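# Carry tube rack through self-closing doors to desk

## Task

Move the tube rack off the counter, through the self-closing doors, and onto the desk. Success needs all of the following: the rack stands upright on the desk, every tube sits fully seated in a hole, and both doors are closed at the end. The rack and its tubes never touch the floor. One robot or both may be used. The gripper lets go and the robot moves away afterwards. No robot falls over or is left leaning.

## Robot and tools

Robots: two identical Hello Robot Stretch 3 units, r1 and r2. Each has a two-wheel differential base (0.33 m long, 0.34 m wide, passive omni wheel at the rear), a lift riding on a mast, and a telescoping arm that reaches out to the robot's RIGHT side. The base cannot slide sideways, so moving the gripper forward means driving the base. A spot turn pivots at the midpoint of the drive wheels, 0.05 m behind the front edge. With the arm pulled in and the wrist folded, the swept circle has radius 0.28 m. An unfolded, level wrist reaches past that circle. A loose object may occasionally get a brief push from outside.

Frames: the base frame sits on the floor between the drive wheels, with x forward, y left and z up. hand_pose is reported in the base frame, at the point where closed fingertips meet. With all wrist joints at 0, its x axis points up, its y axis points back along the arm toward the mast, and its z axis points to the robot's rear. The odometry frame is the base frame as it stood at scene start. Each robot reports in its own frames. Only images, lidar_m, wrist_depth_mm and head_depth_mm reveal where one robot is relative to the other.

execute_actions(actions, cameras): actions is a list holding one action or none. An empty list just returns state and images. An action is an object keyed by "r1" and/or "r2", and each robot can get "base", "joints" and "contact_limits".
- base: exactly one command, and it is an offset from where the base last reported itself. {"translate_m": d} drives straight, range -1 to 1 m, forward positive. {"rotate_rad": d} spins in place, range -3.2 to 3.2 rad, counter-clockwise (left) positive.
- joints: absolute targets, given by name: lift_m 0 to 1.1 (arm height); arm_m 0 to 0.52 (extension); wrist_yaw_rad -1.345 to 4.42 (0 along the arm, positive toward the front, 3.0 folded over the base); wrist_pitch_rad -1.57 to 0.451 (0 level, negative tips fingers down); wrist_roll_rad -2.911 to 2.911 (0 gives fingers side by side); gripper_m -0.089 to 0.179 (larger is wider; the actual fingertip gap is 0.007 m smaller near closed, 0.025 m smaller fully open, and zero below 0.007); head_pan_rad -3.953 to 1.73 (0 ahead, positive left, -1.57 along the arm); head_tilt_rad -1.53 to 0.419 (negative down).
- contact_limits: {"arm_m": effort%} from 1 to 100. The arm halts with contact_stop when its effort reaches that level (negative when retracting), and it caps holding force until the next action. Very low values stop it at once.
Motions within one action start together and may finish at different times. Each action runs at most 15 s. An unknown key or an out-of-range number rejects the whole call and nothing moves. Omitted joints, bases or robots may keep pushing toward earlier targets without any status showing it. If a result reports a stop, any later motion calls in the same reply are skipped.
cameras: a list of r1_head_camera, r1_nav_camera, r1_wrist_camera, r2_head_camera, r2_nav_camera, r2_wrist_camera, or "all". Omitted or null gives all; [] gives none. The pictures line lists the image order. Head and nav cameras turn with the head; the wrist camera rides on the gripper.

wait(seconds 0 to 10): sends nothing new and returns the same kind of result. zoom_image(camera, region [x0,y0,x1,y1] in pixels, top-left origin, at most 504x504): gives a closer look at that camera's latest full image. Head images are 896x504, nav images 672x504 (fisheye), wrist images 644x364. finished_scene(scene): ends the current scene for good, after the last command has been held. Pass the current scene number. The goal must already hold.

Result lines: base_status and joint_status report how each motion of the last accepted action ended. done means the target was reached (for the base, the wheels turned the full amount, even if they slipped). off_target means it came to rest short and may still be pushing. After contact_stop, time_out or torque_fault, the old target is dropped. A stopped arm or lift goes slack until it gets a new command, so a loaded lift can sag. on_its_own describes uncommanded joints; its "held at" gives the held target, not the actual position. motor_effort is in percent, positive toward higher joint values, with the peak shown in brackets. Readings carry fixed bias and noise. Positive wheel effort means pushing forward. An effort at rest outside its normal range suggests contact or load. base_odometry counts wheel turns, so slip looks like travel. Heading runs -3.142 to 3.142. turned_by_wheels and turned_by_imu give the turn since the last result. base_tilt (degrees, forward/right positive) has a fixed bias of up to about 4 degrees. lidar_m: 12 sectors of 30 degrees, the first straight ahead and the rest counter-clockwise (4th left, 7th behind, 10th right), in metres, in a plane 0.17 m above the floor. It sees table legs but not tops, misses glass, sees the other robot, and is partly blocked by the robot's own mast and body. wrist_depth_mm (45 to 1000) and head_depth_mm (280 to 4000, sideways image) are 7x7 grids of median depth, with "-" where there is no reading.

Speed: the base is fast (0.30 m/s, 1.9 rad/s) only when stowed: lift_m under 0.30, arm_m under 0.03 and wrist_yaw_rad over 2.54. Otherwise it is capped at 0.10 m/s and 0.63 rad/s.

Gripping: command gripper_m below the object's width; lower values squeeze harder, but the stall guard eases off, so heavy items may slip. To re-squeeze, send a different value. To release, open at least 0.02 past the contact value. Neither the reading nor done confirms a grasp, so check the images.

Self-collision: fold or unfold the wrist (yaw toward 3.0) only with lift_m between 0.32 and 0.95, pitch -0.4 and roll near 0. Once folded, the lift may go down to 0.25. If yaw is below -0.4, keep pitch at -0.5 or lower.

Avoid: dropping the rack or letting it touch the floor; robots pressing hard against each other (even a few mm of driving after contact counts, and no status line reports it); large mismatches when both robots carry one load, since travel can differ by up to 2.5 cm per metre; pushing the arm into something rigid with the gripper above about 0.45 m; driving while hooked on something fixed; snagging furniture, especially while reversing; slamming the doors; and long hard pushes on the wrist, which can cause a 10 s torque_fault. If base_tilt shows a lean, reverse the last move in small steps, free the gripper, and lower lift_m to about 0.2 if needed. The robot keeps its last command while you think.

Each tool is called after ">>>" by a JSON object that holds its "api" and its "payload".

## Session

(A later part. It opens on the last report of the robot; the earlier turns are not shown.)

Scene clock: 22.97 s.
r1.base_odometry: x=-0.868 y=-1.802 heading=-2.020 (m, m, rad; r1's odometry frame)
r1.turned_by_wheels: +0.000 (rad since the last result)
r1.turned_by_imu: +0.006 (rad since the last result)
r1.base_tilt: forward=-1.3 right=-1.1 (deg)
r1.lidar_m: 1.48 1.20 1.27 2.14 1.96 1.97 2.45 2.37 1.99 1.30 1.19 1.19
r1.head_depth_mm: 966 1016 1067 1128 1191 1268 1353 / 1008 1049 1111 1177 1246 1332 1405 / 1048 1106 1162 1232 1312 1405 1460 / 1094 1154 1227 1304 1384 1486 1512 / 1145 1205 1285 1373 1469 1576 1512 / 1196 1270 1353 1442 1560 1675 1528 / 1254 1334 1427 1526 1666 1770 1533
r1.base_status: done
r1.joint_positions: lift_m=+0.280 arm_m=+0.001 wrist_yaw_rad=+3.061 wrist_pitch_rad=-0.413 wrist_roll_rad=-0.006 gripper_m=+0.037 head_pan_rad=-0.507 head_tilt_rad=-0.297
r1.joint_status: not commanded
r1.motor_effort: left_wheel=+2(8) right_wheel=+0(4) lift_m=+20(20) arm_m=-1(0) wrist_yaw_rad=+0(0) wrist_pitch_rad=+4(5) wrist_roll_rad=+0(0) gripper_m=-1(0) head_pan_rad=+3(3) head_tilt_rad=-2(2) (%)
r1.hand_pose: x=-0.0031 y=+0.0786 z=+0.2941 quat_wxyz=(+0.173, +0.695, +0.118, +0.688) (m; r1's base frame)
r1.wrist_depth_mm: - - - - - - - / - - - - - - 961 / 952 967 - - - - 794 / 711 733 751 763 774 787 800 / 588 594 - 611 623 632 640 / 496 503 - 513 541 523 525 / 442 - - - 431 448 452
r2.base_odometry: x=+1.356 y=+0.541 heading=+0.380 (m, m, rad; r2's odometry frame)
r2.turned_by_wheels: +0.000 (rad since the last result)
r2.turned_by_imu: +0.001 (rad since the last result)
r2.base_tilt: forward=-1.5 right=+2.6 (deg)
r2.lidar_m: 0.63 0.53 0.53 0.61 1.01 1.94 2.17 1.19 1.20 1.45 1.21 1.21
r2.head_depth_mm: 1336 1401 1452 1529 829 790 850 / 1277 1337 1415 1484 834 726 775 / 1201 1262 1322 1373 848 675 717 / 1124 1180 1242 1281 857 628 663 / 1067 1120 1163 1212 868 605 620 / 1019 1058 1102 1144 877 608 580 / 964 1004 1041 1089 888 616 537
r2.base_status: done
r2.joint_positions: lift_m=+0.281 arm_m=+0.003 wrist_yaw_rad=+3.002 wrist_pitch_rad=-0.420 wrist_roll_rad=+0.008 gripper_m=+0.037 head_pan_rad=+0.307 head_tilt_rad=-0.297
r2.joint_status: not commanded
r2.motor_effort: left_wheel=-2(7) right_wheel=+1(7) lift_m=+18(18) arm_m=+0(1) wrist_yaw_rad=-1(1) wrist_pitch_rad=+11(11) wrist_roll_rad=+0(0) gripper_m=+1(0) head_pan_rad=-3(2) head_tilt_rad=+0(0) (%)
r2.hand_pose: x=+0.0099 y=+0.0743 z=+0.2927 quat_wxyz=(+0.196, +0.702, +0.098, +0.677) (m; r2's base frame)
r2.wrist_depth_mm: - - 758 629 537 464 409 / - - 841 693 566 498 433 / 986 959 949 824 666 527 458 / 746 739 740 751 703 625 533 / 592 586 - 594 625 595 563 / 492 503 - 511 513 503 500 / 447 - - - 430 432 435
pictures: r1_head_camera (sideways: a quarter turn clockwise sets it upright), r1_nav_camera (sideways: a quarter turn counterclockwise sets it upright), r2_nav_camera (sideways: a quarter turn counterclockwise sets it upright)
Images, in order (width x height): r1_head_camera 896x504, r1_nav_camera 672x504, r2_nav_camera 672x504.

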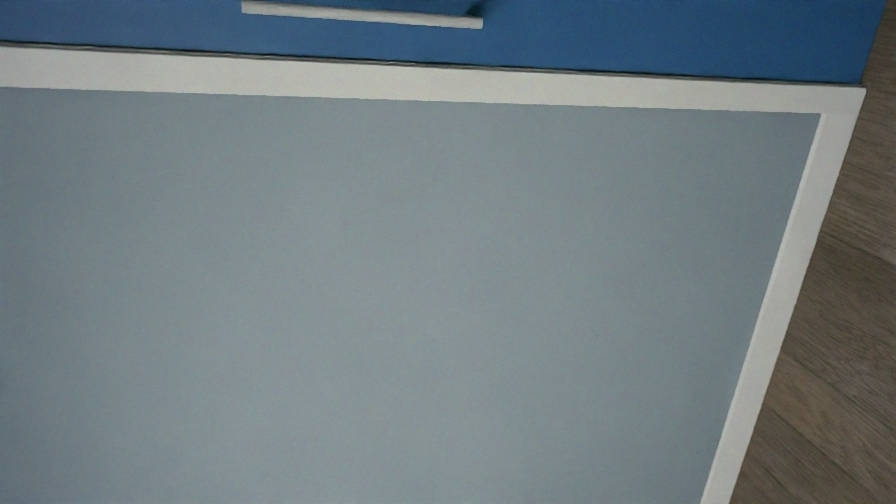

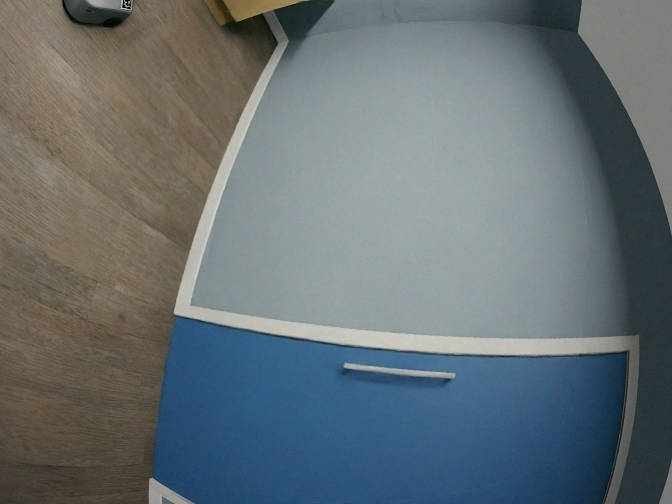

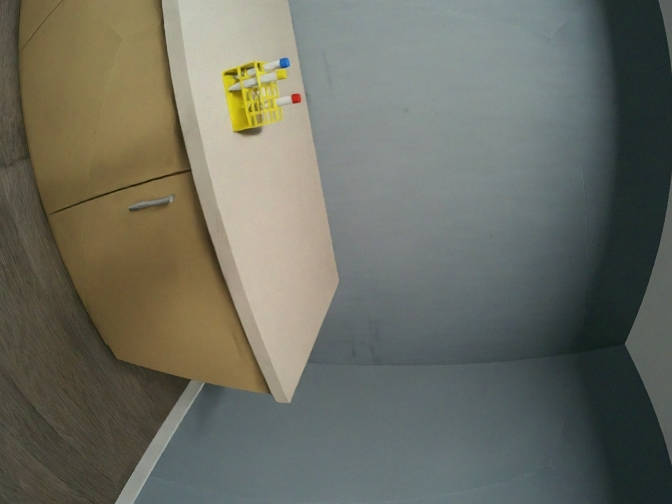

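>>> {"api": "execute_actions", "payload": {"actions": [{"r1":{"base":{"translate_m":0.64},"joints":{"head_pan_rad":-1.4}},"r2":{"base":{"rotate_rad":2.37},"joints":{"head_pan_rad":-1.57,"head_tilt_rad":-0.6}}}], "cameras": ["r2_head_camera"]}}

>>> {"api": "execute_actions", "payload": {"actions": [{"r1":{"joints":{"lift_m":0.9}},"r2":{"joints":{"lift_m":0.93}}}], "cameras": []}}

>>> {"api": "execute_actions", "payload": {"actions": [{"r1":{"joints":{"wrist_yaw_rad":0.4,"gripper_m":0.12}},"r2":{"joints":{"wrist_yaw_rad":1.4}}}]}}

Scene clock: 27.50 s.
r1.base_odometry: x=-1.146 y=-2.378 heading=-2.020 (m, m, rad; r1's odometry frame)
r1.turned_by_wheels: +0.000 (rad since the last result)
r1.turned_by_imu: +0.004 (rad since the last result)
r1.base_tilt: forward=-1.2 right=-1.1 (deg)
r1.lidar_m: 0.99 1.25 0.67 1.60 2.35 2.38 2.97 2.87 1.32 0.86 0.79 0.80
r1.head_depth_mm: 878 932 990 1056 1129 1217 1322 / 830 874 927 982 1050 1128 1220 / 785 826 874 924 983 1046 1123 / 747 783 814 870 921 980 1037 / 702 734 773 811 860 913 971 / 677 708 742 780 819 867 914 / 648 676 706 741 776 817 862
r1.base_status: done
r1.joint_positions: lift_m=+0.280 arm_m=+0.001 wrist_yaw_rad=+3.061 wrist_pitch_rad=-0.413 wrist_roll_rad=-0.006 gripper_m=+0.037 head_pan_rad=-1.393 head_tilt_rad=-0.297
r1.joint_status: all done
r1.motor_effort: left_wheel=+1(8) right_wheel=+0(5) lift_m=+20(21) arm_m=+0(0) wrist_yaw_rad=+0(0) wrist_pitch_rad=+4(4) wrist_roll_rad=+0(0) gripper_m=+0(0) head_pan_rad=-2(34) head_tilt_rad=-1(2) (%)
r1.hand_pose: x=-0.0031 y=+0.0786 z=+0.2941 quat_wxyz=(+0.173, +0.695, +0.118, +0.688) (m; r1's base frame)
r1.wrist_depth_mm: - - - - - - 927 / - - - - - - - / 936 958 - - 706 690 - / 730 731 751 766 729 673 803 / 594 593 - 615 626 636 641 / 495 501 - 512 533 523 529 / 440 - - - 431 450 455
r2.base_odometry: x=+1.356 y=+0.541 heading=+2.750 (m, m, rad; r2's odometry frame)
r2.turned_by_wheels: +2.370 (rad since the last result)
r2.turned_by_imu: +2.396 (rad since the last result)
r2.base_tilt: forward=-1.6 right=+2.6 (deg)
r2.lidar_m: 1.94 1.99 2.63 3.58 1.80 1.27 1.21 0.78 0.56 0.53 0.55 0.74
r2.head_depth_mm: 953 1048 1008 689 661 772 932 / 948 1048 1026 700 660 775 935 / 944 1039 1045 707 660 774 932 / 946 1039 1068 686 657 773 934 / 940 1039 1083 673 661 774 931 / 937 1031 1096 734 662 774 934 / 937 1028 1091 743 660 772 930
r2.base_status: done
r2.joint_positions: lift_m=+0.281 arm_m=+0.003 wrist_yaw_rad=+3.002 wrist_pitch_rad=-0.420 wrist_roll_rad=+0.008 gripper_m=+0.037 head_pan_rad=-1.563 head_tilt_rad=-0.593
r2.joint_status: all done
r2.motor_effort: left_wheel=-1(9) right_wheel=+1(6) lift_m=+19(18) arm_m=+0(1) wrist_yaw_rad=+0(1) wrist_pitch_rad=+11(11) wrist_roll_rad=+0(0) gripper_m=+0(1) head_pan_rad=-3(35) head_tilt_rad=-1(17) (%)
r2.hand_pose: x=+0.0099 y=+0.0743 z=+0.2927 quat_wxyz=(+0.196, +0.702, +0.098, +0.677) (m; r2's base frame)
r2.wrist_depth_mm: - - - - - - - / - - - - - - - / 709 625 - 976 988 993 962 / 745 682 747 733 739 744 759 / 598 615 - 614 612 585 595 / 497 504 - 507 523 506 499 / 439 - - - 425 428 427
pictures: r2_head_camera (sideways: a quarter turn clockwise sets it upright)
Images, in order (width x height): r2_head_camera 896x504.

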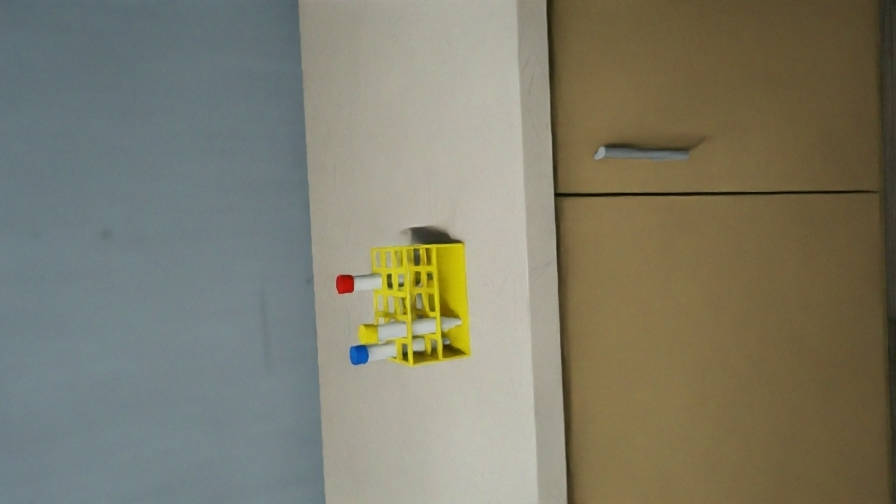

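Scene clock: 34.23 s.
r1.base_odometry: x=-1.146 y=-2.378 heading=-2.020 (m, m, rad; r1's odometry frame)
r1.turned_by_wheels: +0.000 (rad since the last result)
r1.turned_by_imu: -0.002 (rad since the last result)
r1.base_tilt: forward=-1.2 right=-1.1 (deg)
r1.lidar_m: 0.99 1.25 0.67 1.60 2.35 2.38 2.97 2.87 1.32 0.86 0.79 0.80
r1.head_depth_mm: 878 930 987 1054 1134 1218 1320 / 828 872 927 988 1050 1126 1216 / 786 825 872 924 984 1047 1126 / 747 784 814 872 918 978 1039 / 701 735 771 811 860 911 970 / 677 709 743 782 818 863 917 / 648 677 704 738 777 817 862
r1.base_status: not commanded
r1.joint_positions: lift_m=+0.900 arm_m=+0.001 wrist_yaw_rad=+3.061 wrist_pitch_rad=-0.413 wrist_roll_rad=-0.006 gripper_m=+0.037 head_pan_rad=-1.393 head_tilt_rad=-0.297
r1.joint_status: all done
r1.motor_effort: left_wheel=+0(1) right_wheel=+0(0) lift_m=+38(40) arm_m=+0(0) wrist_yaw_rad=+0(0) wrist_pitch_rad=+4(4) wrist_roll_rad=+1(0) gripper_m=-1(0) head_pan_rad=-2(2) head_tilt_rad=-2(0) (%)
r1.hand_pose: x=-0.0031 y=+0.0786 z=+0.9133 quat_wxyz=(+0.173, +0.695, +0.118, +0.688) (m; r1's base frame)
r1.wrist_depth_mm: - - - - - - - / - - - - - - - / - - - - - - - / - - - - - - - / - - - - - - - / - - - - - - - / - - - - - - -
r2.base_odometry: x=+1.356 y=+0.541 heading=+2.750 (m, m, rad; r2's odometry frame)
r2.turned_by_wheels: +0.000 (rad since the last result)
r2.turned_by_imu: +0.000 (rad since the last result)
r2.base_tilt: forward=-1.5 right=+2.6 (deg)
r2.lidar_m: 1.94 1.99 2.63 3.60 1.81 1.27 1.21 0.78 0.56 0.53 0.55 0.74
r2.head_depth_mm: 949 1051 1008 689 660 - - / 952 1049 1029 699 658 737 - / 944 1040 1049 708 661 737 - / 944 1040 1063 685 659 738 - / 942 1037 1084 674 661 755 - / 939 1038 1100 732 660 777 931 / 939 1031 1099 744 657 775 938
r2.base_status: not commanded
r2.joint_positions: lift_m=+0.929 arm_m=+0.003 wrist_yaw_rad=+3.002 wrist_pitch_rad=-0.420 wrist_roll_rad=+0.008 gripper_m=+0.037 head_pan_rad=-1.563 head_tilt_rad=-0.593
r2.joint_status: all done
r2.motor_effort: left_wheel=-2(2) right_wheel=+1(1) lift_m=+45(41) arm_m=+0(0) wrist_yaw_rad=+1(1) wrist_pitch_rad=+11(11) wrist_roll_rad=+0(0) gripper_m=+1(1) head_pan_rad=-3(3) head_tilt_rad=-2(2) (%)
r2.hand_pose: x=+0.0099 y=+0.0743 z=+0.9416 quat_wxyz=(+0.196, +0.702, +0.098, +0.677) (m; r2's base frame)
r2.wrist_depth_mm: - - - - - - - / - - - - - - - / - - - - - - - / - - - - - - - / - - - - - - - / - - - - - - - / - - - - - - -
pictures: none
No camera images: the call's "cameras" was empty. Leave "cameras" out to get every camera's image.

Scene clock: 36.57 s.
r1.base_odometry: x=-1.146 y=-2.378 heading=-2.020 (m, m, rad; r1's odometry frame)
r1.turned_by_wheels: +0.000 (rad since the last result)
r1.turned_by_imu: -0.001 (rad since the last result)
r1.base_tilt: forward=-1.3 right=-1.0 (deg)
r1.lidar_m: 0.99 1.25 0.67 1.60 2.36 2.38 2.96 2.87 1.32 0.86 0.79 0.80
r1.head_depth_mm: 878 928 991 1053 1126 1222 1321 / 830 876 927 988 1049 1130 1202 / 785 827 873 929 981 1047 1121 / 746 781 814 873 918 980 1038 / 702 734 772 812 862 907 972 / 677 708 741 777 819 864 914 / 648 675 705 739 776 815 863
r1.base_status: not commanded
r1.joint_positions: lift_m=+0.900 arm_m=+0.001 wrist_yaw_rad=+0.402 wrist_pitch_rad=-0.413 wrist_roll_rad=-0.006 gripper_m=+0.120 head_pan_rad=-1.393 head_tilt_rad=-0.297
r1.joint_status: all done
r1.motor_effort: left_wheel=+1(0) right_wheel=+1(0) lift_m=+38(38) arm_m=+0(0) wrist_yaw_rad=-1(1) wrist_pitch_rad=+4(4) wrist_roll_rad=+0(0) gripper_m=+0(81) head_pan_rad=-3(2) head_tilt_rad=-2(1) (%)
r1.hand_pose: x=+0.0665 y=-0.3527 z=+0.9133 quat_wxyz=(+0.709, +0.281, -0.647, -0.004) (m; r1's base frame)
r1.wrist_depth_mm: 465 483 510 539 571 609 653 / 490 521 549 581 626 662 725 / 530 554 597 630 679 743 788 / 571 603 650 694 763 828 892 / 619 654 725 768 836 905 - / 675 695 794 850 947 - - / 733 831 880 964 - - -
r2.base_odometry: x=+1.356 y=+0.541 heading=+2.750 (m, m, rad; r2's odometry frame)
r2.turned_by_wheels: +0.000 (rad since the last result)
r2.turned_by_imu: +0.000 (rad since the last result)
r2.base_tilt: forward=-1.5 right=+2.6 (deg)
r2.lidar_m: 1.94 1.99 2.63 3.60 1.80 1.27 1.21 0.78 0.56 0.53 0.55 0.74
r2.head_depth_mm: 949 1045 1008 690 661 - - / 950 1042 1029 699 659 - - / 948 1041 1046 709 661 766 - / 945 1040 1064 686 660 771 881 / 943 1035 1086 674 660 772 - / 943 1033 1103 734 661 757 - / 939 1032 1097 743 658 775 882
r2.base_status: not commanded
r2.joint_positions: lift_m=+0.929 arm_m=+0.003 wrist_yaw_rad=+1.402 wrist_pitch_rad=-0.420 wrist_roll_rad=+0.008 gripper_m=+0.037 head_pan_rad=-1.563 head_tilt_rad=-0.593
r2.joint_status: all done
r2.motor_effort: left_wheel=-1(2) right_wheel=+1(1) lift_m=+46(46) arm_m=+0(0) wrist_yaw_rad=-1(2) wrist_pitch_rad=+11(11) wrist_roll_rad=+0(0) gripper_m=+0(1) head_pan_rad=-3(3) head_tilt_rad=-2(1) (%)
r2.hand_pose: x=+0.1995 y=-0.1855 z=+0.9416 quat_wxyz=(+0.622, +0.560, -0.436, +0.331) (m; r2's base frame)
r2.wrist_depth_mm: - - - - - - 838 / - - - - 775 526 531 / - - - - 800 495 369 / - - - - 818 497 359 / - - - - 791 522 376 / - - - - 761 538 382 / - - - - - 533 386
pictures: r1_head_camera (sideways: a quarter turn clockwise sets it upright), r1_nav_camera (sideways: a quarter turn counterclockwise sets it upright), r1_wrist_camera, r2_head_camera (sideways: a quarter turn clockwise sets it upright), r2_nav_camera (sideways: a quarter turn counterclockwise sets it upright), r2_wrist_camera
Images, in order (width x height): r1_head_camera 896x504, r1_nav_camera 672x504, r1_wrist_camera 644x364, r2_head_camera 896x504, r2_nav_camera 672x504, r2_wrist_camera 644x364.

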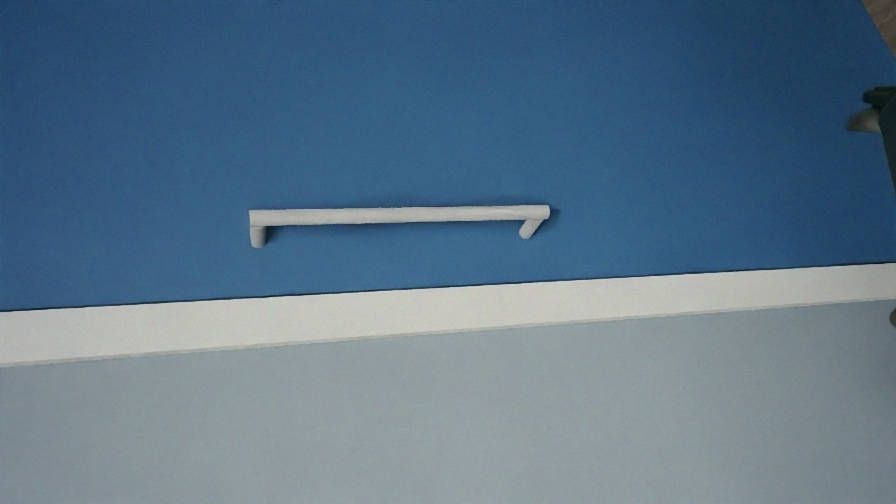

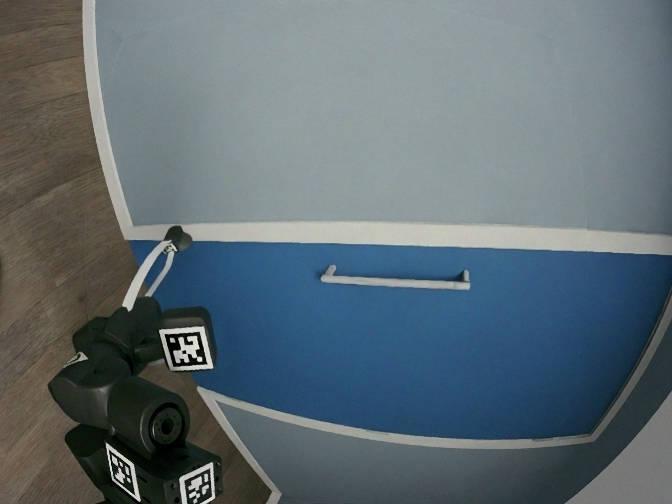

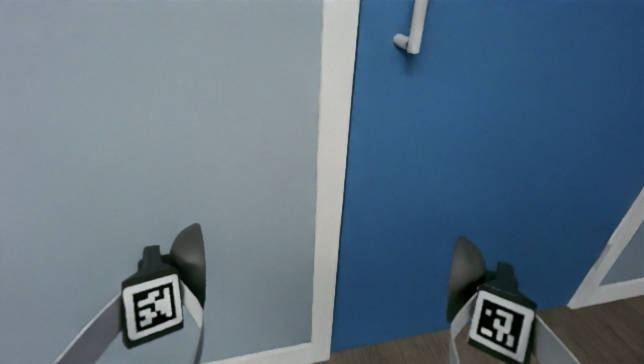

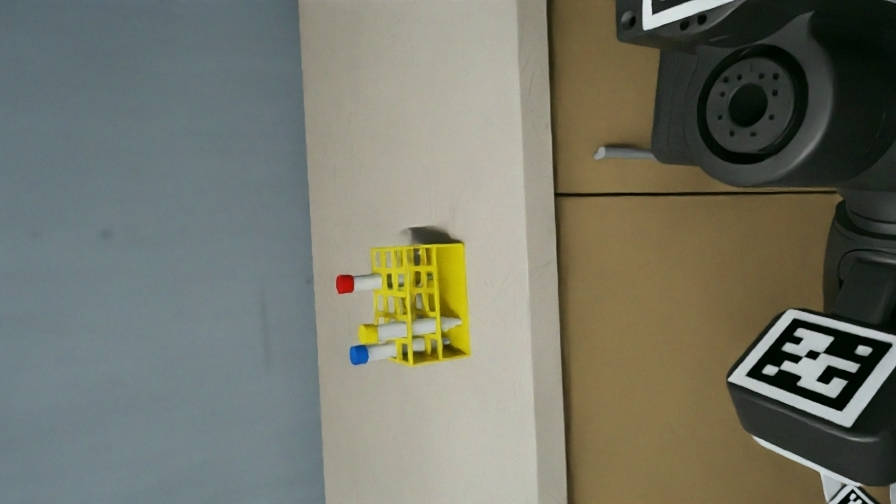

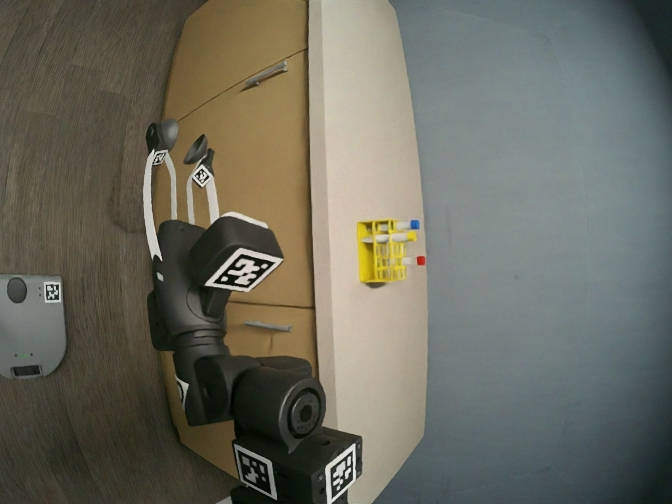

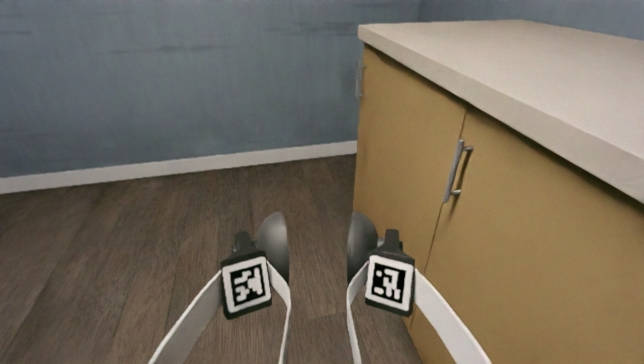

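>>> {"api": "zoom_image", "payload": {"camera": "r2_head_camera", "region": [310, 210, 500, 390]}}

Region (310, 210, 500, 390) of r2_head_camera's 896x504 image, scaled by 2.653, with more detail than that image has; it fills the top 477 rows of this view, and the rest is white.

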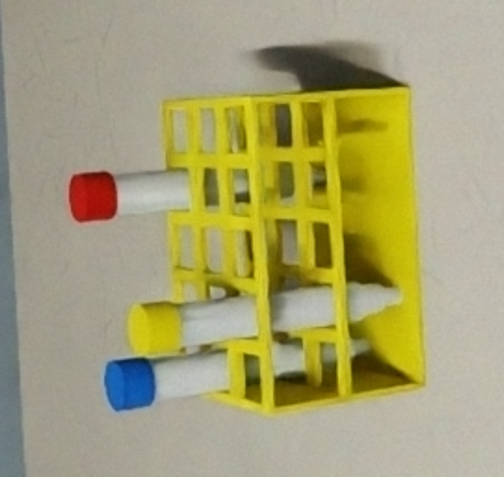

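>>> {"api": "execute_actions", "payload": {"actions": [{"r1":{"joints":{"wrist_pitch_rad":0.0,"arm_m":0.25,"head_tilt_rad":-0.5}},"r2":{"base":{"translate_m":0.06},"joints":{"wrist_yaw_rad":0.0,"wrist_pitch_rad":0.0,"gripper_m":0.179,"lift_m":0.87}}}], "cameras": ["r1_head_camera","r1_wrist_camera","r2_head_camera","r2_wrist_camera"]}}

Scene clock: 40.67 s.
r1.base_odometry: x=-1.146 y=-2.378 heading=-2.020 (m, m, rad; r1's odometry frame)
r1.turned_by_wheels: +0.000 (rad since the last result)
r1.turned_by_imu: -0.001 (rad since the last result)
r1.base_tilt: forward=-1.2 right=-1.0 (deg)
r1.lidar_m: 0.99 1.25 0.70 1.60 2.35 2.37 2.96 2.87 1.32 0.86 0.79 0.80
r1.head_depth_mm: 852 936 1038 1113 - 1485 1283 / 805 876 970 - - 1403 1284 / 763 832 910 980 1131 1284 1293 / 720 774 846 941 1049 1175 1263 / 682 739 802 876 971 1088 1214 / 660 709 766 835 919 1015 1141 / 630 676 729 788 861 949 1058
r1.base_status: not commanded
r1.joint_positions: lift_m=+0.900 arm_m=+0.250 wrist_yaw_rad=+0.400 wrist_pitch_rad=-0.023 wrist_roll_rad=-0.006 gripper_m=+0.120 head_pan_rad=-1.393 head_tilt_rad=-0.494
r1.joint_status: all done
r1.motor_effort: left_wheel=+0(1) right_wheel=+0(0) lift_m=+38(38) arm_m=+4(5) wrist_yaw_rad=+0(1) wrist_pitch_rad=+7(9) wrist_roll_rad=+0(0) gripper_m=+1(1) head_pan_rad=-2(3) head_tilt_rad=-4(20) (%)
r1.hand_pose: x=+0.0782 y=-0.6301 z=+1.0084 quat_wxyz=(+0.697, +0.148, -0.689, +0.133) (m; r1's base frame)
r1.wrist_depth_mm: 318 333 348 377 404 432 462 / 325 341 357 383 415 447 481 / 332 350 364 391 426 463 501 / 340 355 376 403 440 471 512 / 347 366 382 409 450 495 533 / 355 367 390 431 466 514 554 / 363 389 407 446 479 - 577
r2.base_odometry: x=+1.301 y=+0.564 heading=+2.749 (m, m, rad; r2's odometry frame)
r2.turned_by_wheels: +0.000 (rad since the last result)
r2.turned_by_imu: +0.000 (rad since the last result)
r2.base_tilt: forward=-1.6 right=+2.6 (deg)
r2.lidar_m: 1.88 1.93 2.54 3.59 0.84 1.33 1.27 0.78 0.56 0.53 0.55 0.74
r2.head_depth_mm: 951 1044 1008 691 659 771 - / 941 1042 1026 701 654 763 - / 941 1038 1041 688 658 - - / 944 1040 1060 671 659 772 931 / 939 1030 1083 694 615 771 936 / 938 1028 1095 735 657 771 933 / 934 1036 1094 743 657 770 927
r2.base_status: done
r2.joint_positions: lift_m=+0.871 arm_m=+0.003 wrist_yaw_rad=+0.002 wrist_pitch_rad=-0.025 wrist_roll_rad=+0.008 gripper_m=+0.179 head_pan_rad=-1.563 head_tilt_rad=-0.593
r2.joint_status: all done
r2.motor_effort: left_wheel=-3(3) right_wheel=+1(5) lift_m=+18(35) arm_m=+0(1) wrist_yaw_rad=-2(1) wrist_pitch_rad=+13(14) wrist_roll_rad=+1(0) gripper_m=+1(100) head_pan_rad=-2(3) head_tilt_rad=-1(1) (%)
r2.hand_pose: x=-0.0210 y=-0.4032 z=+0.9789 quat_wxyz=(+0.705, +0.010, -0.710, -0.008) (m; r2's base frame)
r2.wrist_depth_mm: 843 822 839 839 861 844 875 / 851 865 863 879 914 929 930 / 859 876 887 921 919 948 944 / 727 720 528 521 702 672 675 / 381 390 378 377 372 407 367 / - 288 290 292 294 300 299 / 319 319 324 325 329 330 337
pictures: r1_head_camera (sideways: a quarter turn clockwise sets it upright), r1_wrist_camera, r2_head_camera (sideways: a quarter turn clockwise sets it upright), r2_wrist_camera
Images, in order (width x height): r1_head_camera 896x504, r1_wrist_camera 644x364, r2_head_camera 896x504, r2_wrist_camera 644x364.

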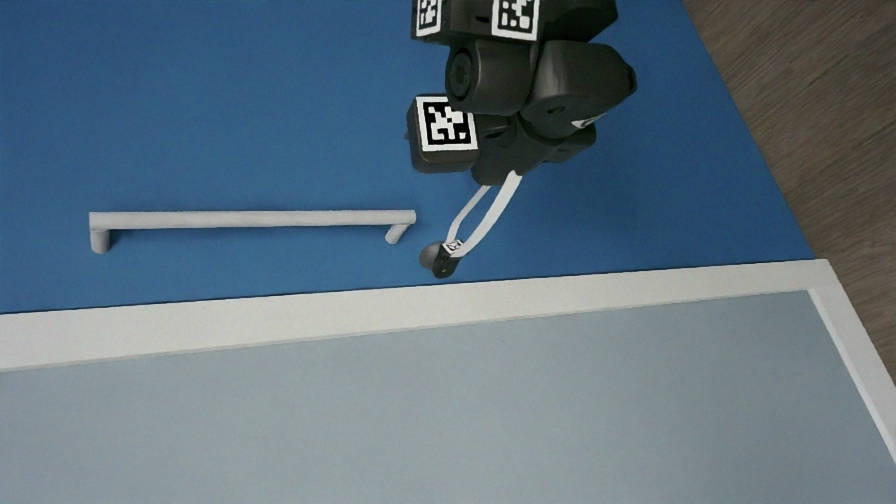

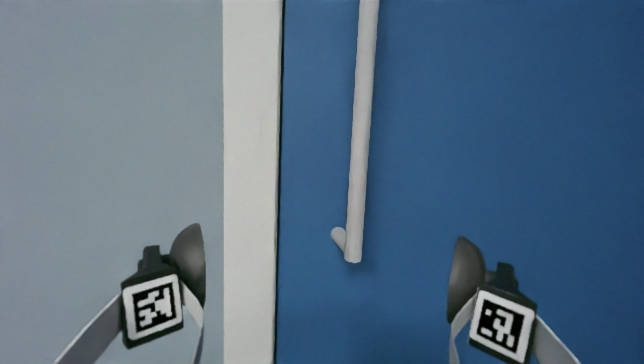

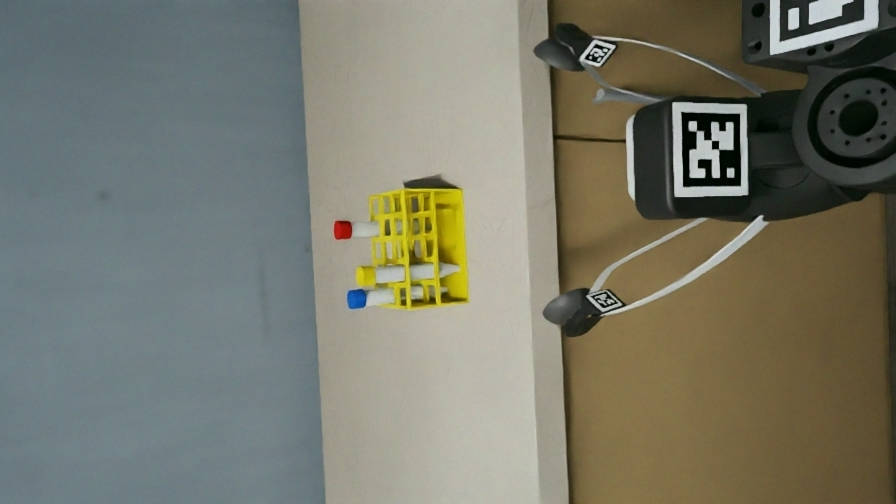

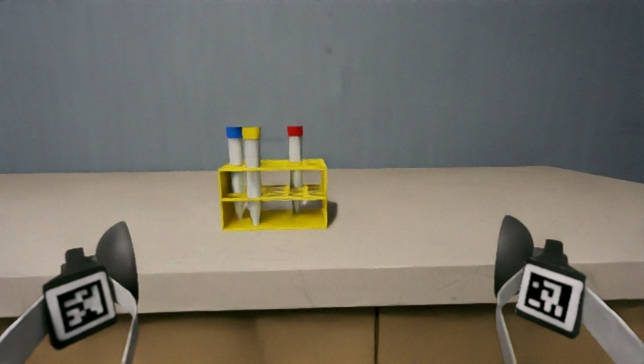

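>>> {"api": "execute_actions", "payload": {"actions": [{"r1":{"base":{"translate_m":0.02},"joints":{"lift_m":0.94,"arm_m":0.33}},"r2":{"base":{"translate_m":0.055},"joints":{"lift_m":0.85,"arm_m":0.12}}}], "cameras": ["r1_head_camera","r1_wrist_camera","r2_head_camera","r2_wrist_camera"]}}

Scene clock: 43.20 s.
r1.base_odometry: x=-1.155 y=-2.396 heading=-2.020 (m, m, rad; r1's odometry frame)
r1.turned_by_wheels: +0.000 (rad since the last result)
r1.turned_by_imu: -0.001 (rad since the last result)
r1.base_tilt: forward=-1.2 right=-1.0 (deg)
r1.lidar_m: 0.98 1.23 0.87 0.73 2.37 2.39 2.98 2.88 1.30 0.83 0.78 0.79
r1.head_depth_mm: 835 922 995 - 1310 1465 1281 / 791 865 937 - 1205 1386 1287 / 741 803 882 1000 1112 1265 1293 / 711 771 833 927 1028 1161 1253 / 675 725 786 863 961 1072 1214 / 647 698 753 820 902 996 1120 / 621 665 717 779 851 934 1040
r1.base_status: done
r1.joint_positions: lift_m=+0.940 arm_m=+0.330 wrist_yaw_rad=+0.400 wrist_pitch_rad=-0.023 wrist_roll_rad=-0.006 gripper_m=+0.120 head_pan_rad=-1.393 head_tilt_rad=-0.494
r1.joint_status: all done
r1.motor_effort: left_wheel=+1(3) right_wheel=+1(4) lift_m=+38(39) arm_m=+4(6) wrist_yaw_rad=+0(0) wrist_pitch_rad=+7(7) wrist_roll_rad=+1(0) gripper_m=-1(2) head_pan_rad=-3(3) head_tilt_rad=-2(4) (%)
r1.hand_pose: x=+0.0782 y=-0.7101 z=+1.0485 quat_wxyz=(+0.697, +0.148, -0.689, +0.133) (m; r1's base frame)
r1.wrist_depth_mm: 259 270 276 304 327 352 380 / 263 276 281 310 335 360 387 / 269 283 289 316 347 371 405 / 275 289 297 326 356 383 420 / 280 296 305 335 366 399 433 / 288 299 315 345 377 418 449 / 293 316 322 357 390 - 468
r2.base_odometry: x=+1.250 y=+0.585 heading=+2.749 (m, m, rad; r2's odometry frame)
r2.turned_by_wheels: +0.000 (rad since the last result)
r2.turned_by_imu: +0.000 (rad since the last result)
r2.base_tilt: forward=-1.5 right=+2.7 (deg)
r2.lidar_m: 1.83 1.87 2.48 3.59 0.87 1.39 1.32 0.78 0.56 0.53 0.55 0.73
r2.head_depth_mm: 949 1042 1012 693 601 - 969 / 943 1037 1029 702 - - 960 / 942 1038 1046 673 - - 955 / 940 1034 1064 681 656 766 927 / 936 1036 1081 728 656 770 927 / 936 1025 1091 733 657 767 929 / 937 1027 1092 744 655 769 922
r2.base_status: done
r2.joint_positions: lift_m=+0.851 arm_m=+0.120 wrist_yaw_rad=+0.001 wrist_pitch_rad=-0.023 wrist_roll_rad=+0.008 gripper_m=+0.179 head_pan_rad=-1.563 head_tilt_rad=-0.593
r2.joint_status: all done
r2.motor_effort: left_wheel=-2(5) right_wheel=+1(4) lift_m=+17(22) arm_m=+3(5) wrist_yaw_rad=+0(2) wrist_pitch_rad=+13(13) wrist_roll_rad=+0(0) gripper_m=+1(1) head_pan_rad=-3(3) head_tilt_rad=-3(1) (%)
r2.hand_pose: x=-0.0213 y=-0.5202 z=+0.9592 quat_wxyz=(+0.705, +0.009, -0.710, -0.008) (m; r2's base frame)
r2.wrist_depth_mm: 711 723 744 746 759 778 776 / 734 738 765 767 798 787 822 / 755 759 764 316 803 829 819 / 614 601 447 288 498 572 558 / 322 338 296 283 309 343 309 / - 219 218 217 217 217 215 / - 166 168 171 174 173 176
pictures: r1_head_camera (sideways: a quarter turn clockwise sets it upright), r1_wrist_camera, r2_head_camera (sideways: a quarter turn clockwise sets it upright), r2_wrist_camera
Images, in order (width x height): r1_head_camera 896x504, r1_wrist_camera 644x364, r2_head_camera 896x504, r2_wrist_camera 644x364.

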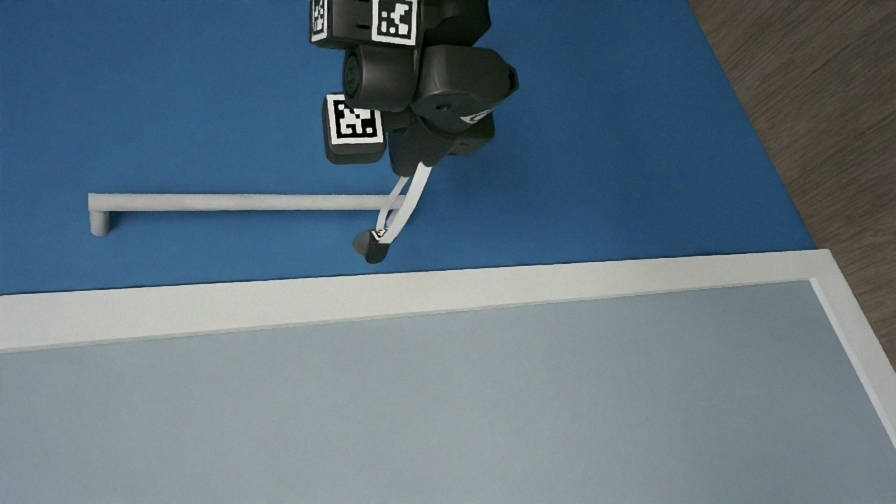

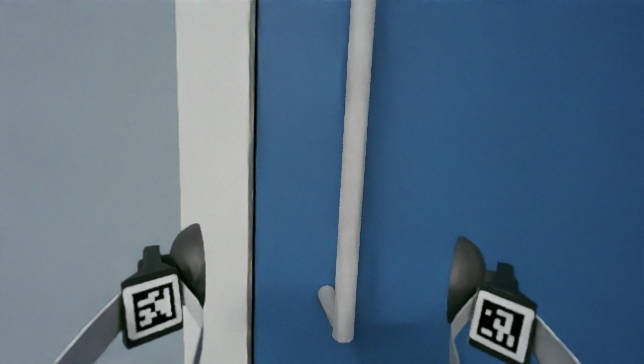

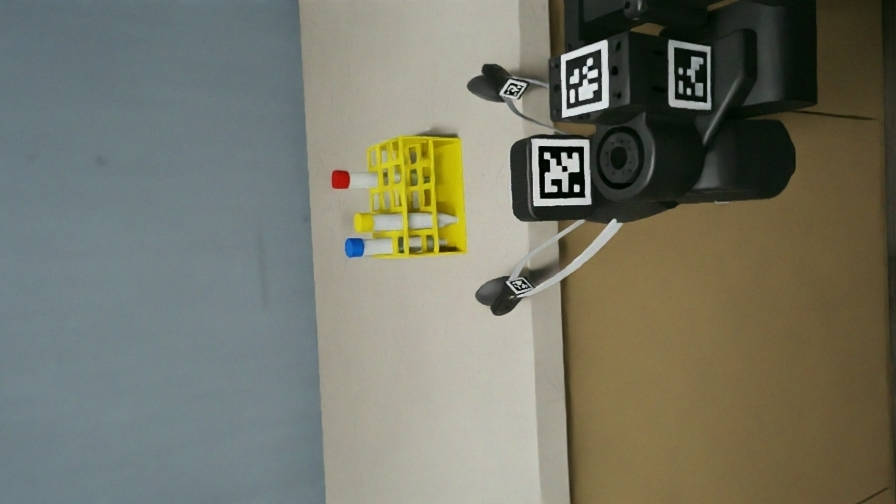

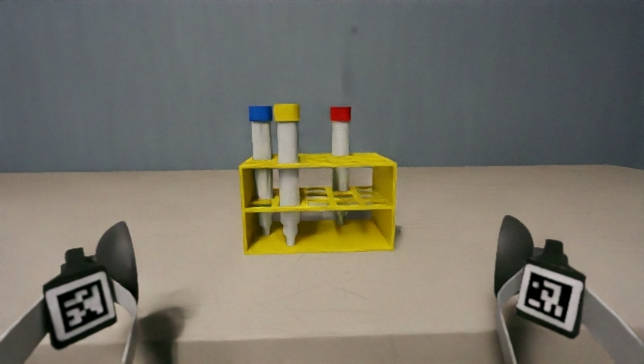

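>>> {"api": "execute_actions", "payload": {"actions": [{"r1":{"joints":{"arm_m":0.40}},"r2":{"joints":{"lift_m":0.855,"arm_m":0.235}}}], "cameras": ["r1_head_camera","r1_wrist_camera","r2_head_camera","r2_wrist_camera"]}}

Scene clock: 45.73 s.
r1.base_odometry: x=-1.155 y=-2.396 heading=-2.020 (m, m, rad; r1's odometry frame)
r1.turned_by_wheels: +0.000 (rad since the last result)
r1.turned_by_imu: -0.001 (rad since the last result)
r1.base_tilt: forward=-1.2 right=-1.1 (deg)
r1.lidar_m: 0.98 1.24 0.87 0.73 2.37 2.39 2.98 2.88 1.30 0.83 0.78 0.79
r1.head_depth_mm: 838 919 983 1186 1312 1459 1281 / 790 866 925 1100 1200 1387 1282 / 742 804 882 995 1110 1263 1291 / 712 772 833 924 1028 1155 1252 / 672 725 789 864 960 1073 1211 / 648 696 752 819 902 999 1119 / 620 664 717 779 847 935 1040
r1.base_status: not commanded
r1.joint_positions: lift_m=+0.940 arm_m=+0.400 wrist_yaw_rad=+0.400 wrist_pitch_rad=-0.023 wrist_roll_rad=-0.006 gripper_m=+0.120 head_pan_rad=-1.393 head_tilt_rad=-0.494
r1.joint_status: all done
r1.motor_effort: left_wheel=+1(1) right_wheel=+0(0) lift_m=+38(38) arm_m=+5(7) wrist_yaw_rad=+0(0) wrist_pitch_rad=+8(7) wrist_roll_rad=+1(0) gripper_m=-1(0) head_pan_rad=-2(2) head_tilt_rad=-3(4) (%)
r1.hand_pose: x=+0.0782 y=-0.7801 z=+1.0485 quat_wxyz=(+0.697, +0.148, -0.689, +0.133) (m; r1's base frame)
r1.wrist_depth_mm: 213 213 239 249 270 290 313 / 218 218 244 253 277 299 323 / 223 224 250 260 286 310 335 / 228 229 256 271 296 321 348 / 234 236 265 277 306 331 359 / 240 237 273 284 312 348 375 / 243 251 281 291 324 - 390
r2.base_odometry: x=+1.250 y=+0.585 heading=+2.749 (m, m, rad; r2's odometry frame)
r2.turned_by_wheels: +0.000 (rad since the last result)
r2.turned_by_imu: +0.000 (rad since the last result)
r2.base_tilt: forward=-1.5 right=+2.7 (deg)
r2.lidar_m: 1.83 1.87 2.48 3.60 0.87 1.39 1.32 0.78 0.56 0.53 0.55 0.73
r2.head_depth_mm: 945 1047 1008 757 - 789 928 / 943 1038 1028 774 - 768 926 / 940 1033 1047 697 - 768 929 / 939 1035 1067 684 656 770 928 / 937 1030 1084 722 656 769 924 / 935 1031 1090 735 656 769 929 / 936 1027 1090 744 656 767 926
r2.base_status: not commanded
r2.joint_positions: lift_m=+0.854 arm_m=+0.235 wrist_yaw_rad=+0.001 wrist_pitch_rad=-0.023 wrist_roll_rad=+0.008 gripper_m=+0.179 head_pan_rad=-1.563 head_tilt_rad=-0.593
r2.joint_status: all done
r2.motor_effort: left_wheel=-2(2) right_wheel=+2(2) lift_m=+46(47) arm_m=+3(2) wrist_yaw_rad=+0(0) wrist_pitch_rad=+13(13) wrist_roll_rad=+0(0) gripper_m=+1(1) head_pan_rad=-3(3) head_tilt_rad=-1(1) (%)
r2.hand_pose: x=-0.0213 y=-0.6352 z=+0.9631 quat_wxyz=(+0.705, +0.009, -0.710, -0.008) (m; r2's base frame)
r2.wrist_depth_mm: 612 619 634 651 663 652 666 / 617 624 653 664 668 668 698 / 652 658 169 663 692 711 716 / 654 615 173 198 509 580 578 / 335 332 172 212 193 356 323 / - 227 161 194 193 223 223 / - 172 164 165 165 169 161
pictures: r1_head_camera (sideways: a quarter turn clockwise sets it upright), r1_wrist_camera, r2_head_camera (sideways: a quarter turn clockwise sets it upright), r2_wrist_camera
Images, in order (width x height): r1_head_camera 896x504, r1_wrist_camera 644x364, r2_head_camera 896x504, r2_wrist_camera 644x364.

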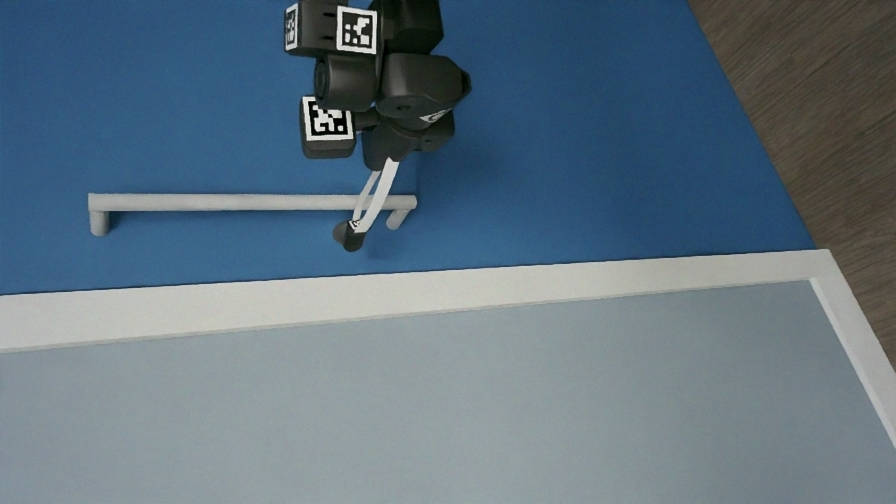

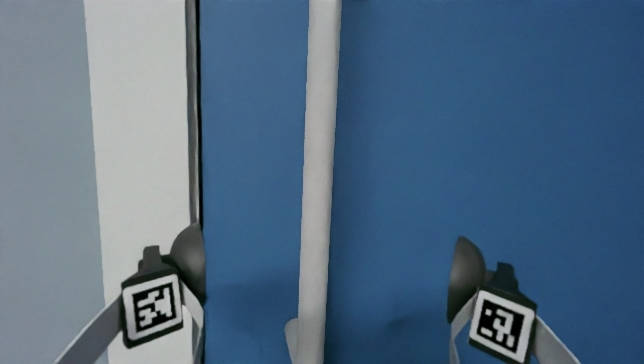

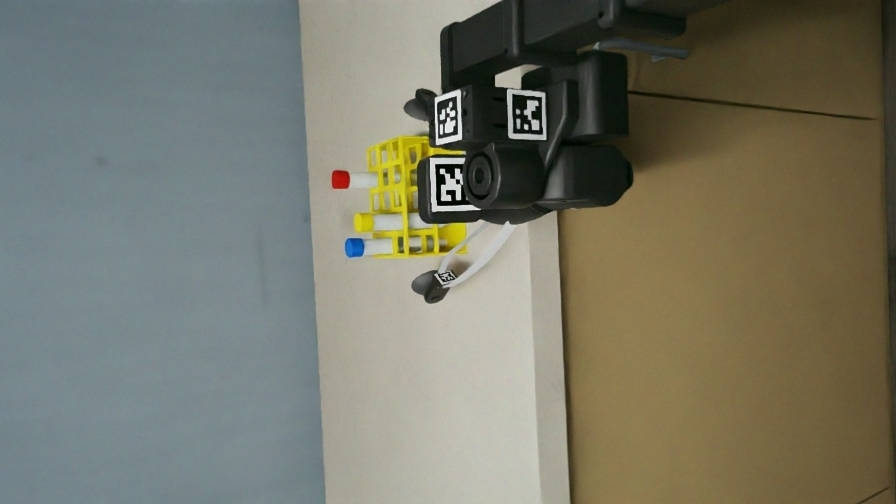

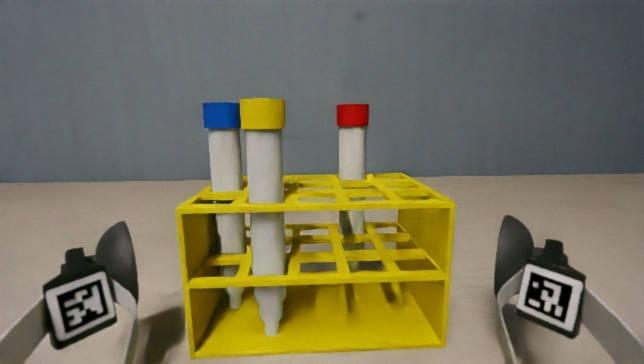

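>>> {"api": "execute_actions", "payload": {"actions": [{"r1":{"base":{"translate_m":0.02},"joints":{"arm_m":0.43,"gripper_m":0.07}},"r2":{"joints":{"arm_m":0.268}}}], "cameras": ["r1_head_camera","r1_wrist_camera","r2_head_camera","r2_wrist_camera"]}}

Scene clock: 47.70 s.
r1.base_odometry: x=-1.163 y=-2.414 heading=-2.020 (m, m, rad; r1's odometry frame)
r1.turned_by_wheels: +0.000 (rad since the last result)
r1.turned_by_imu: +0.000 (rad since the last result)
r1.base_tilt: forward=-1.3 right=-1.1 (deg)
r1.lidar_m: 0.96 1.22 0.87 0.73 2.38 2.39 3.00 2.91 1.28 0.82 0.76 0.77
r1.head_depth_mm: 822 904 967 1153 1289 1468 1277 / 779 847 911 1075 1186 1357 1285 / 730 793 856 976 1091 1240 1292 / 699 757 823 909 997 1139 1237 / 661 714 780 854 946 1056 1188 / 637 685 741 806 888 981 1107 / 610 653 703 763 835 920 1019
r1.base_status: done
r1.joint_positions: lift_m=+0.940 arm_m=+0.430 wrist_yaw_rad=+0.400 wrist_pitch_rad=-0.023 wrist_roll_rad=-0.006 gripper_m=+0.070 head_pan_rad=-1.393 head_tilt_rad=-0.494
r1.joint_status: all done
r1.motor_effort: left_wheel=+0(2) right_wheel=+0(4) lift_m=+38(38) arm_m=+4(5) wrist_yaw_rad=+0(0) wrist_pitch_rad=+8(8) wrist_roll_rad=+0(0) gripper_m=+0(80) head_pan_rad=-2(2) head_tilt_rad=-3(3) (%)
r1.hand_pose: x=+0.0782 y=-0.8101 z=+1.0485 quat_wxyz=(+0.697, +0.148, -0.689, +0.133) (m; r1's base frame)
r1.wrist_depth_mm: 177 182 206 214 235 251 272 / 181 187 212 219 241 260 281 / 189 192 220 224 249 267 291 / 193 196 225 233 256 276 301 / 198 200 229 238 262 286 312 / 206 205 - 244 264 296 321 / 211 210 242 250 278 312 337
r2.base_odometry: x=+1.250 y=+0.585 heading=+2.749 (m, m, rad; r2's odometry frame)
r2.turned_by_wheels: +0.000 (rad since the last result)
r2.turned_by_imu: +0.000 (rad since the last result)
r2.base_tilt: forward=-1.6 right=+2.7 (deg)
r2.lidar_m: 1.82 1.87 2.47 3.58 0.86 1.39 1.32 0.77 0.55 0.53 0.55 0.73
r2.head_depth_mm: 949 1040 1007 760 - 789 928 / 943 1044 1029 - 684 767 927 / 942 1040 1046 - 686 768 928 / 941 1037 1067 680 657 771 927 / 933 1035 1078 724 657 768 929 / 937 1031 1094 731 654 769 925 / 936 1026 1096 744 657 769 924
r2.base_status: not commanded
r2.joint_positions: lift_m=+0.854 arm_m=+0.268 wrist_yaw_rad=+0.001 wrist_pitch_rad=-0.023 wrist_roll_rad=+0.008 gripper_m=+0.179 head_pan_rad=-1.563 head_tilt_rad=-0.593
r2.joint_status: all done
r2.motor_effort: left_wheel=-1(2) right_wheel=+1(1) lift_m=+46(45) arm_m=+4(5) wrist_yaw_rad=+0(1) wrist_pitch_rad=+13(13) wrist_roll_rad=+0(0) gripper_m=+0(1) head_pan_rad=-3(3) head_tilt_rad=-1(1) (%)
r2.hand_pose: x=-0.0213 y=-0.6682 z=+0.9631 quat_wxyz=(+0.705, +0.009, -0.710, -0.008) (m; r2's base frame)
r2.wrist_depth_mm: 580 583 597 603 607 626 646 / 600 604 607 632 643 642 641 / 621 624 114 642 657 655 666 / 628 633 119 452 591 586 584 / 340 133 121 138 143 271 325 / - 127 141 170 159 131 219 / - 148 130 152 158 158 161
pictures: r1_head_camera (sideways: a quarter turn clockwise sets it upright), r1_wrist_camera, r2_head_camera (sideways: a quarter turn clockwise sets it upright), r2_wrist_camera
Images, in order (width x height): r1_head_camera 896x504, r1_wrist_camera 644x364, r2_head_camera 896x504, r2_wrist_camera 644x364.

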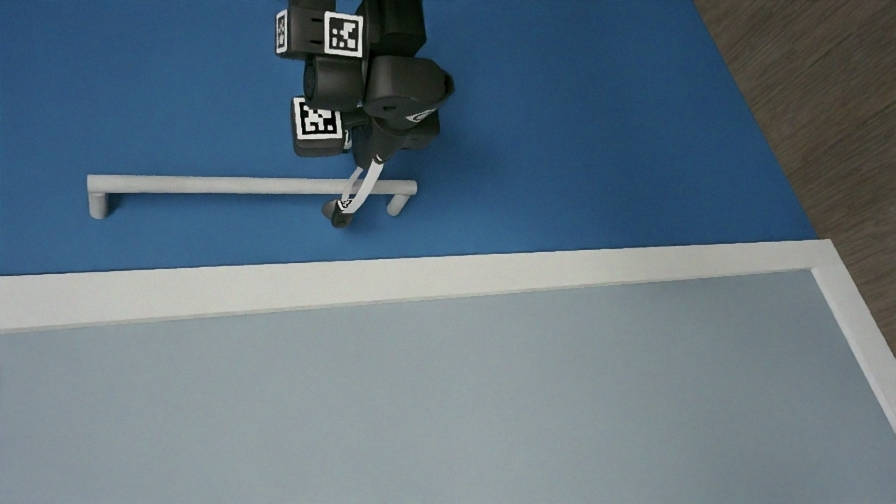

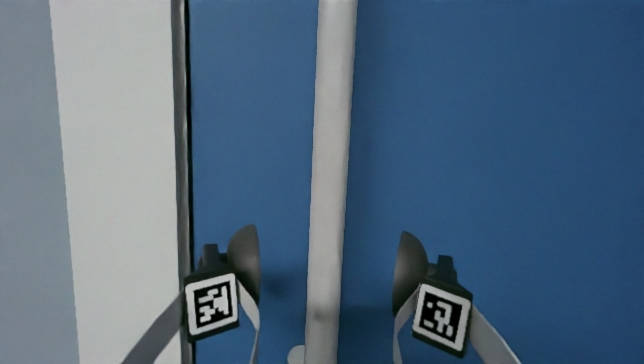

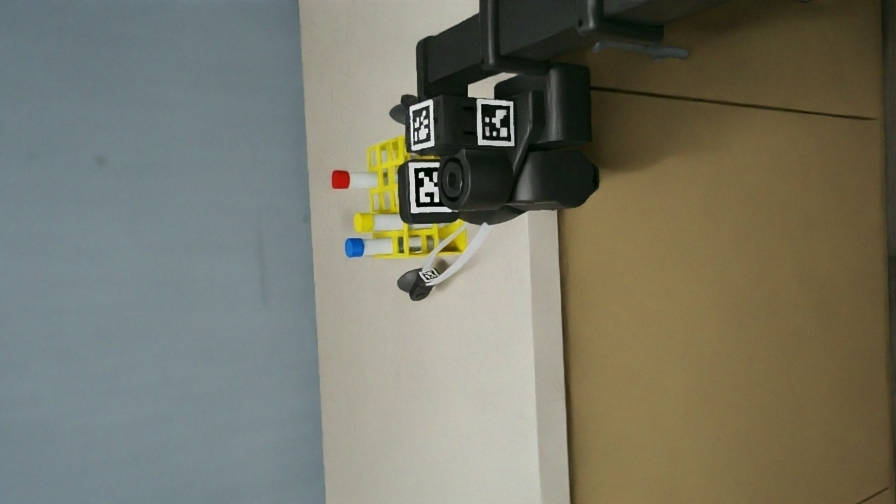

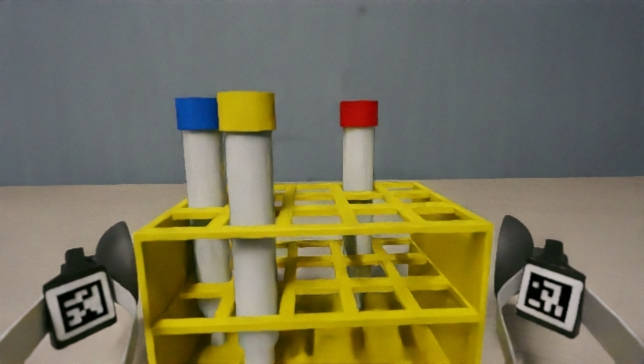

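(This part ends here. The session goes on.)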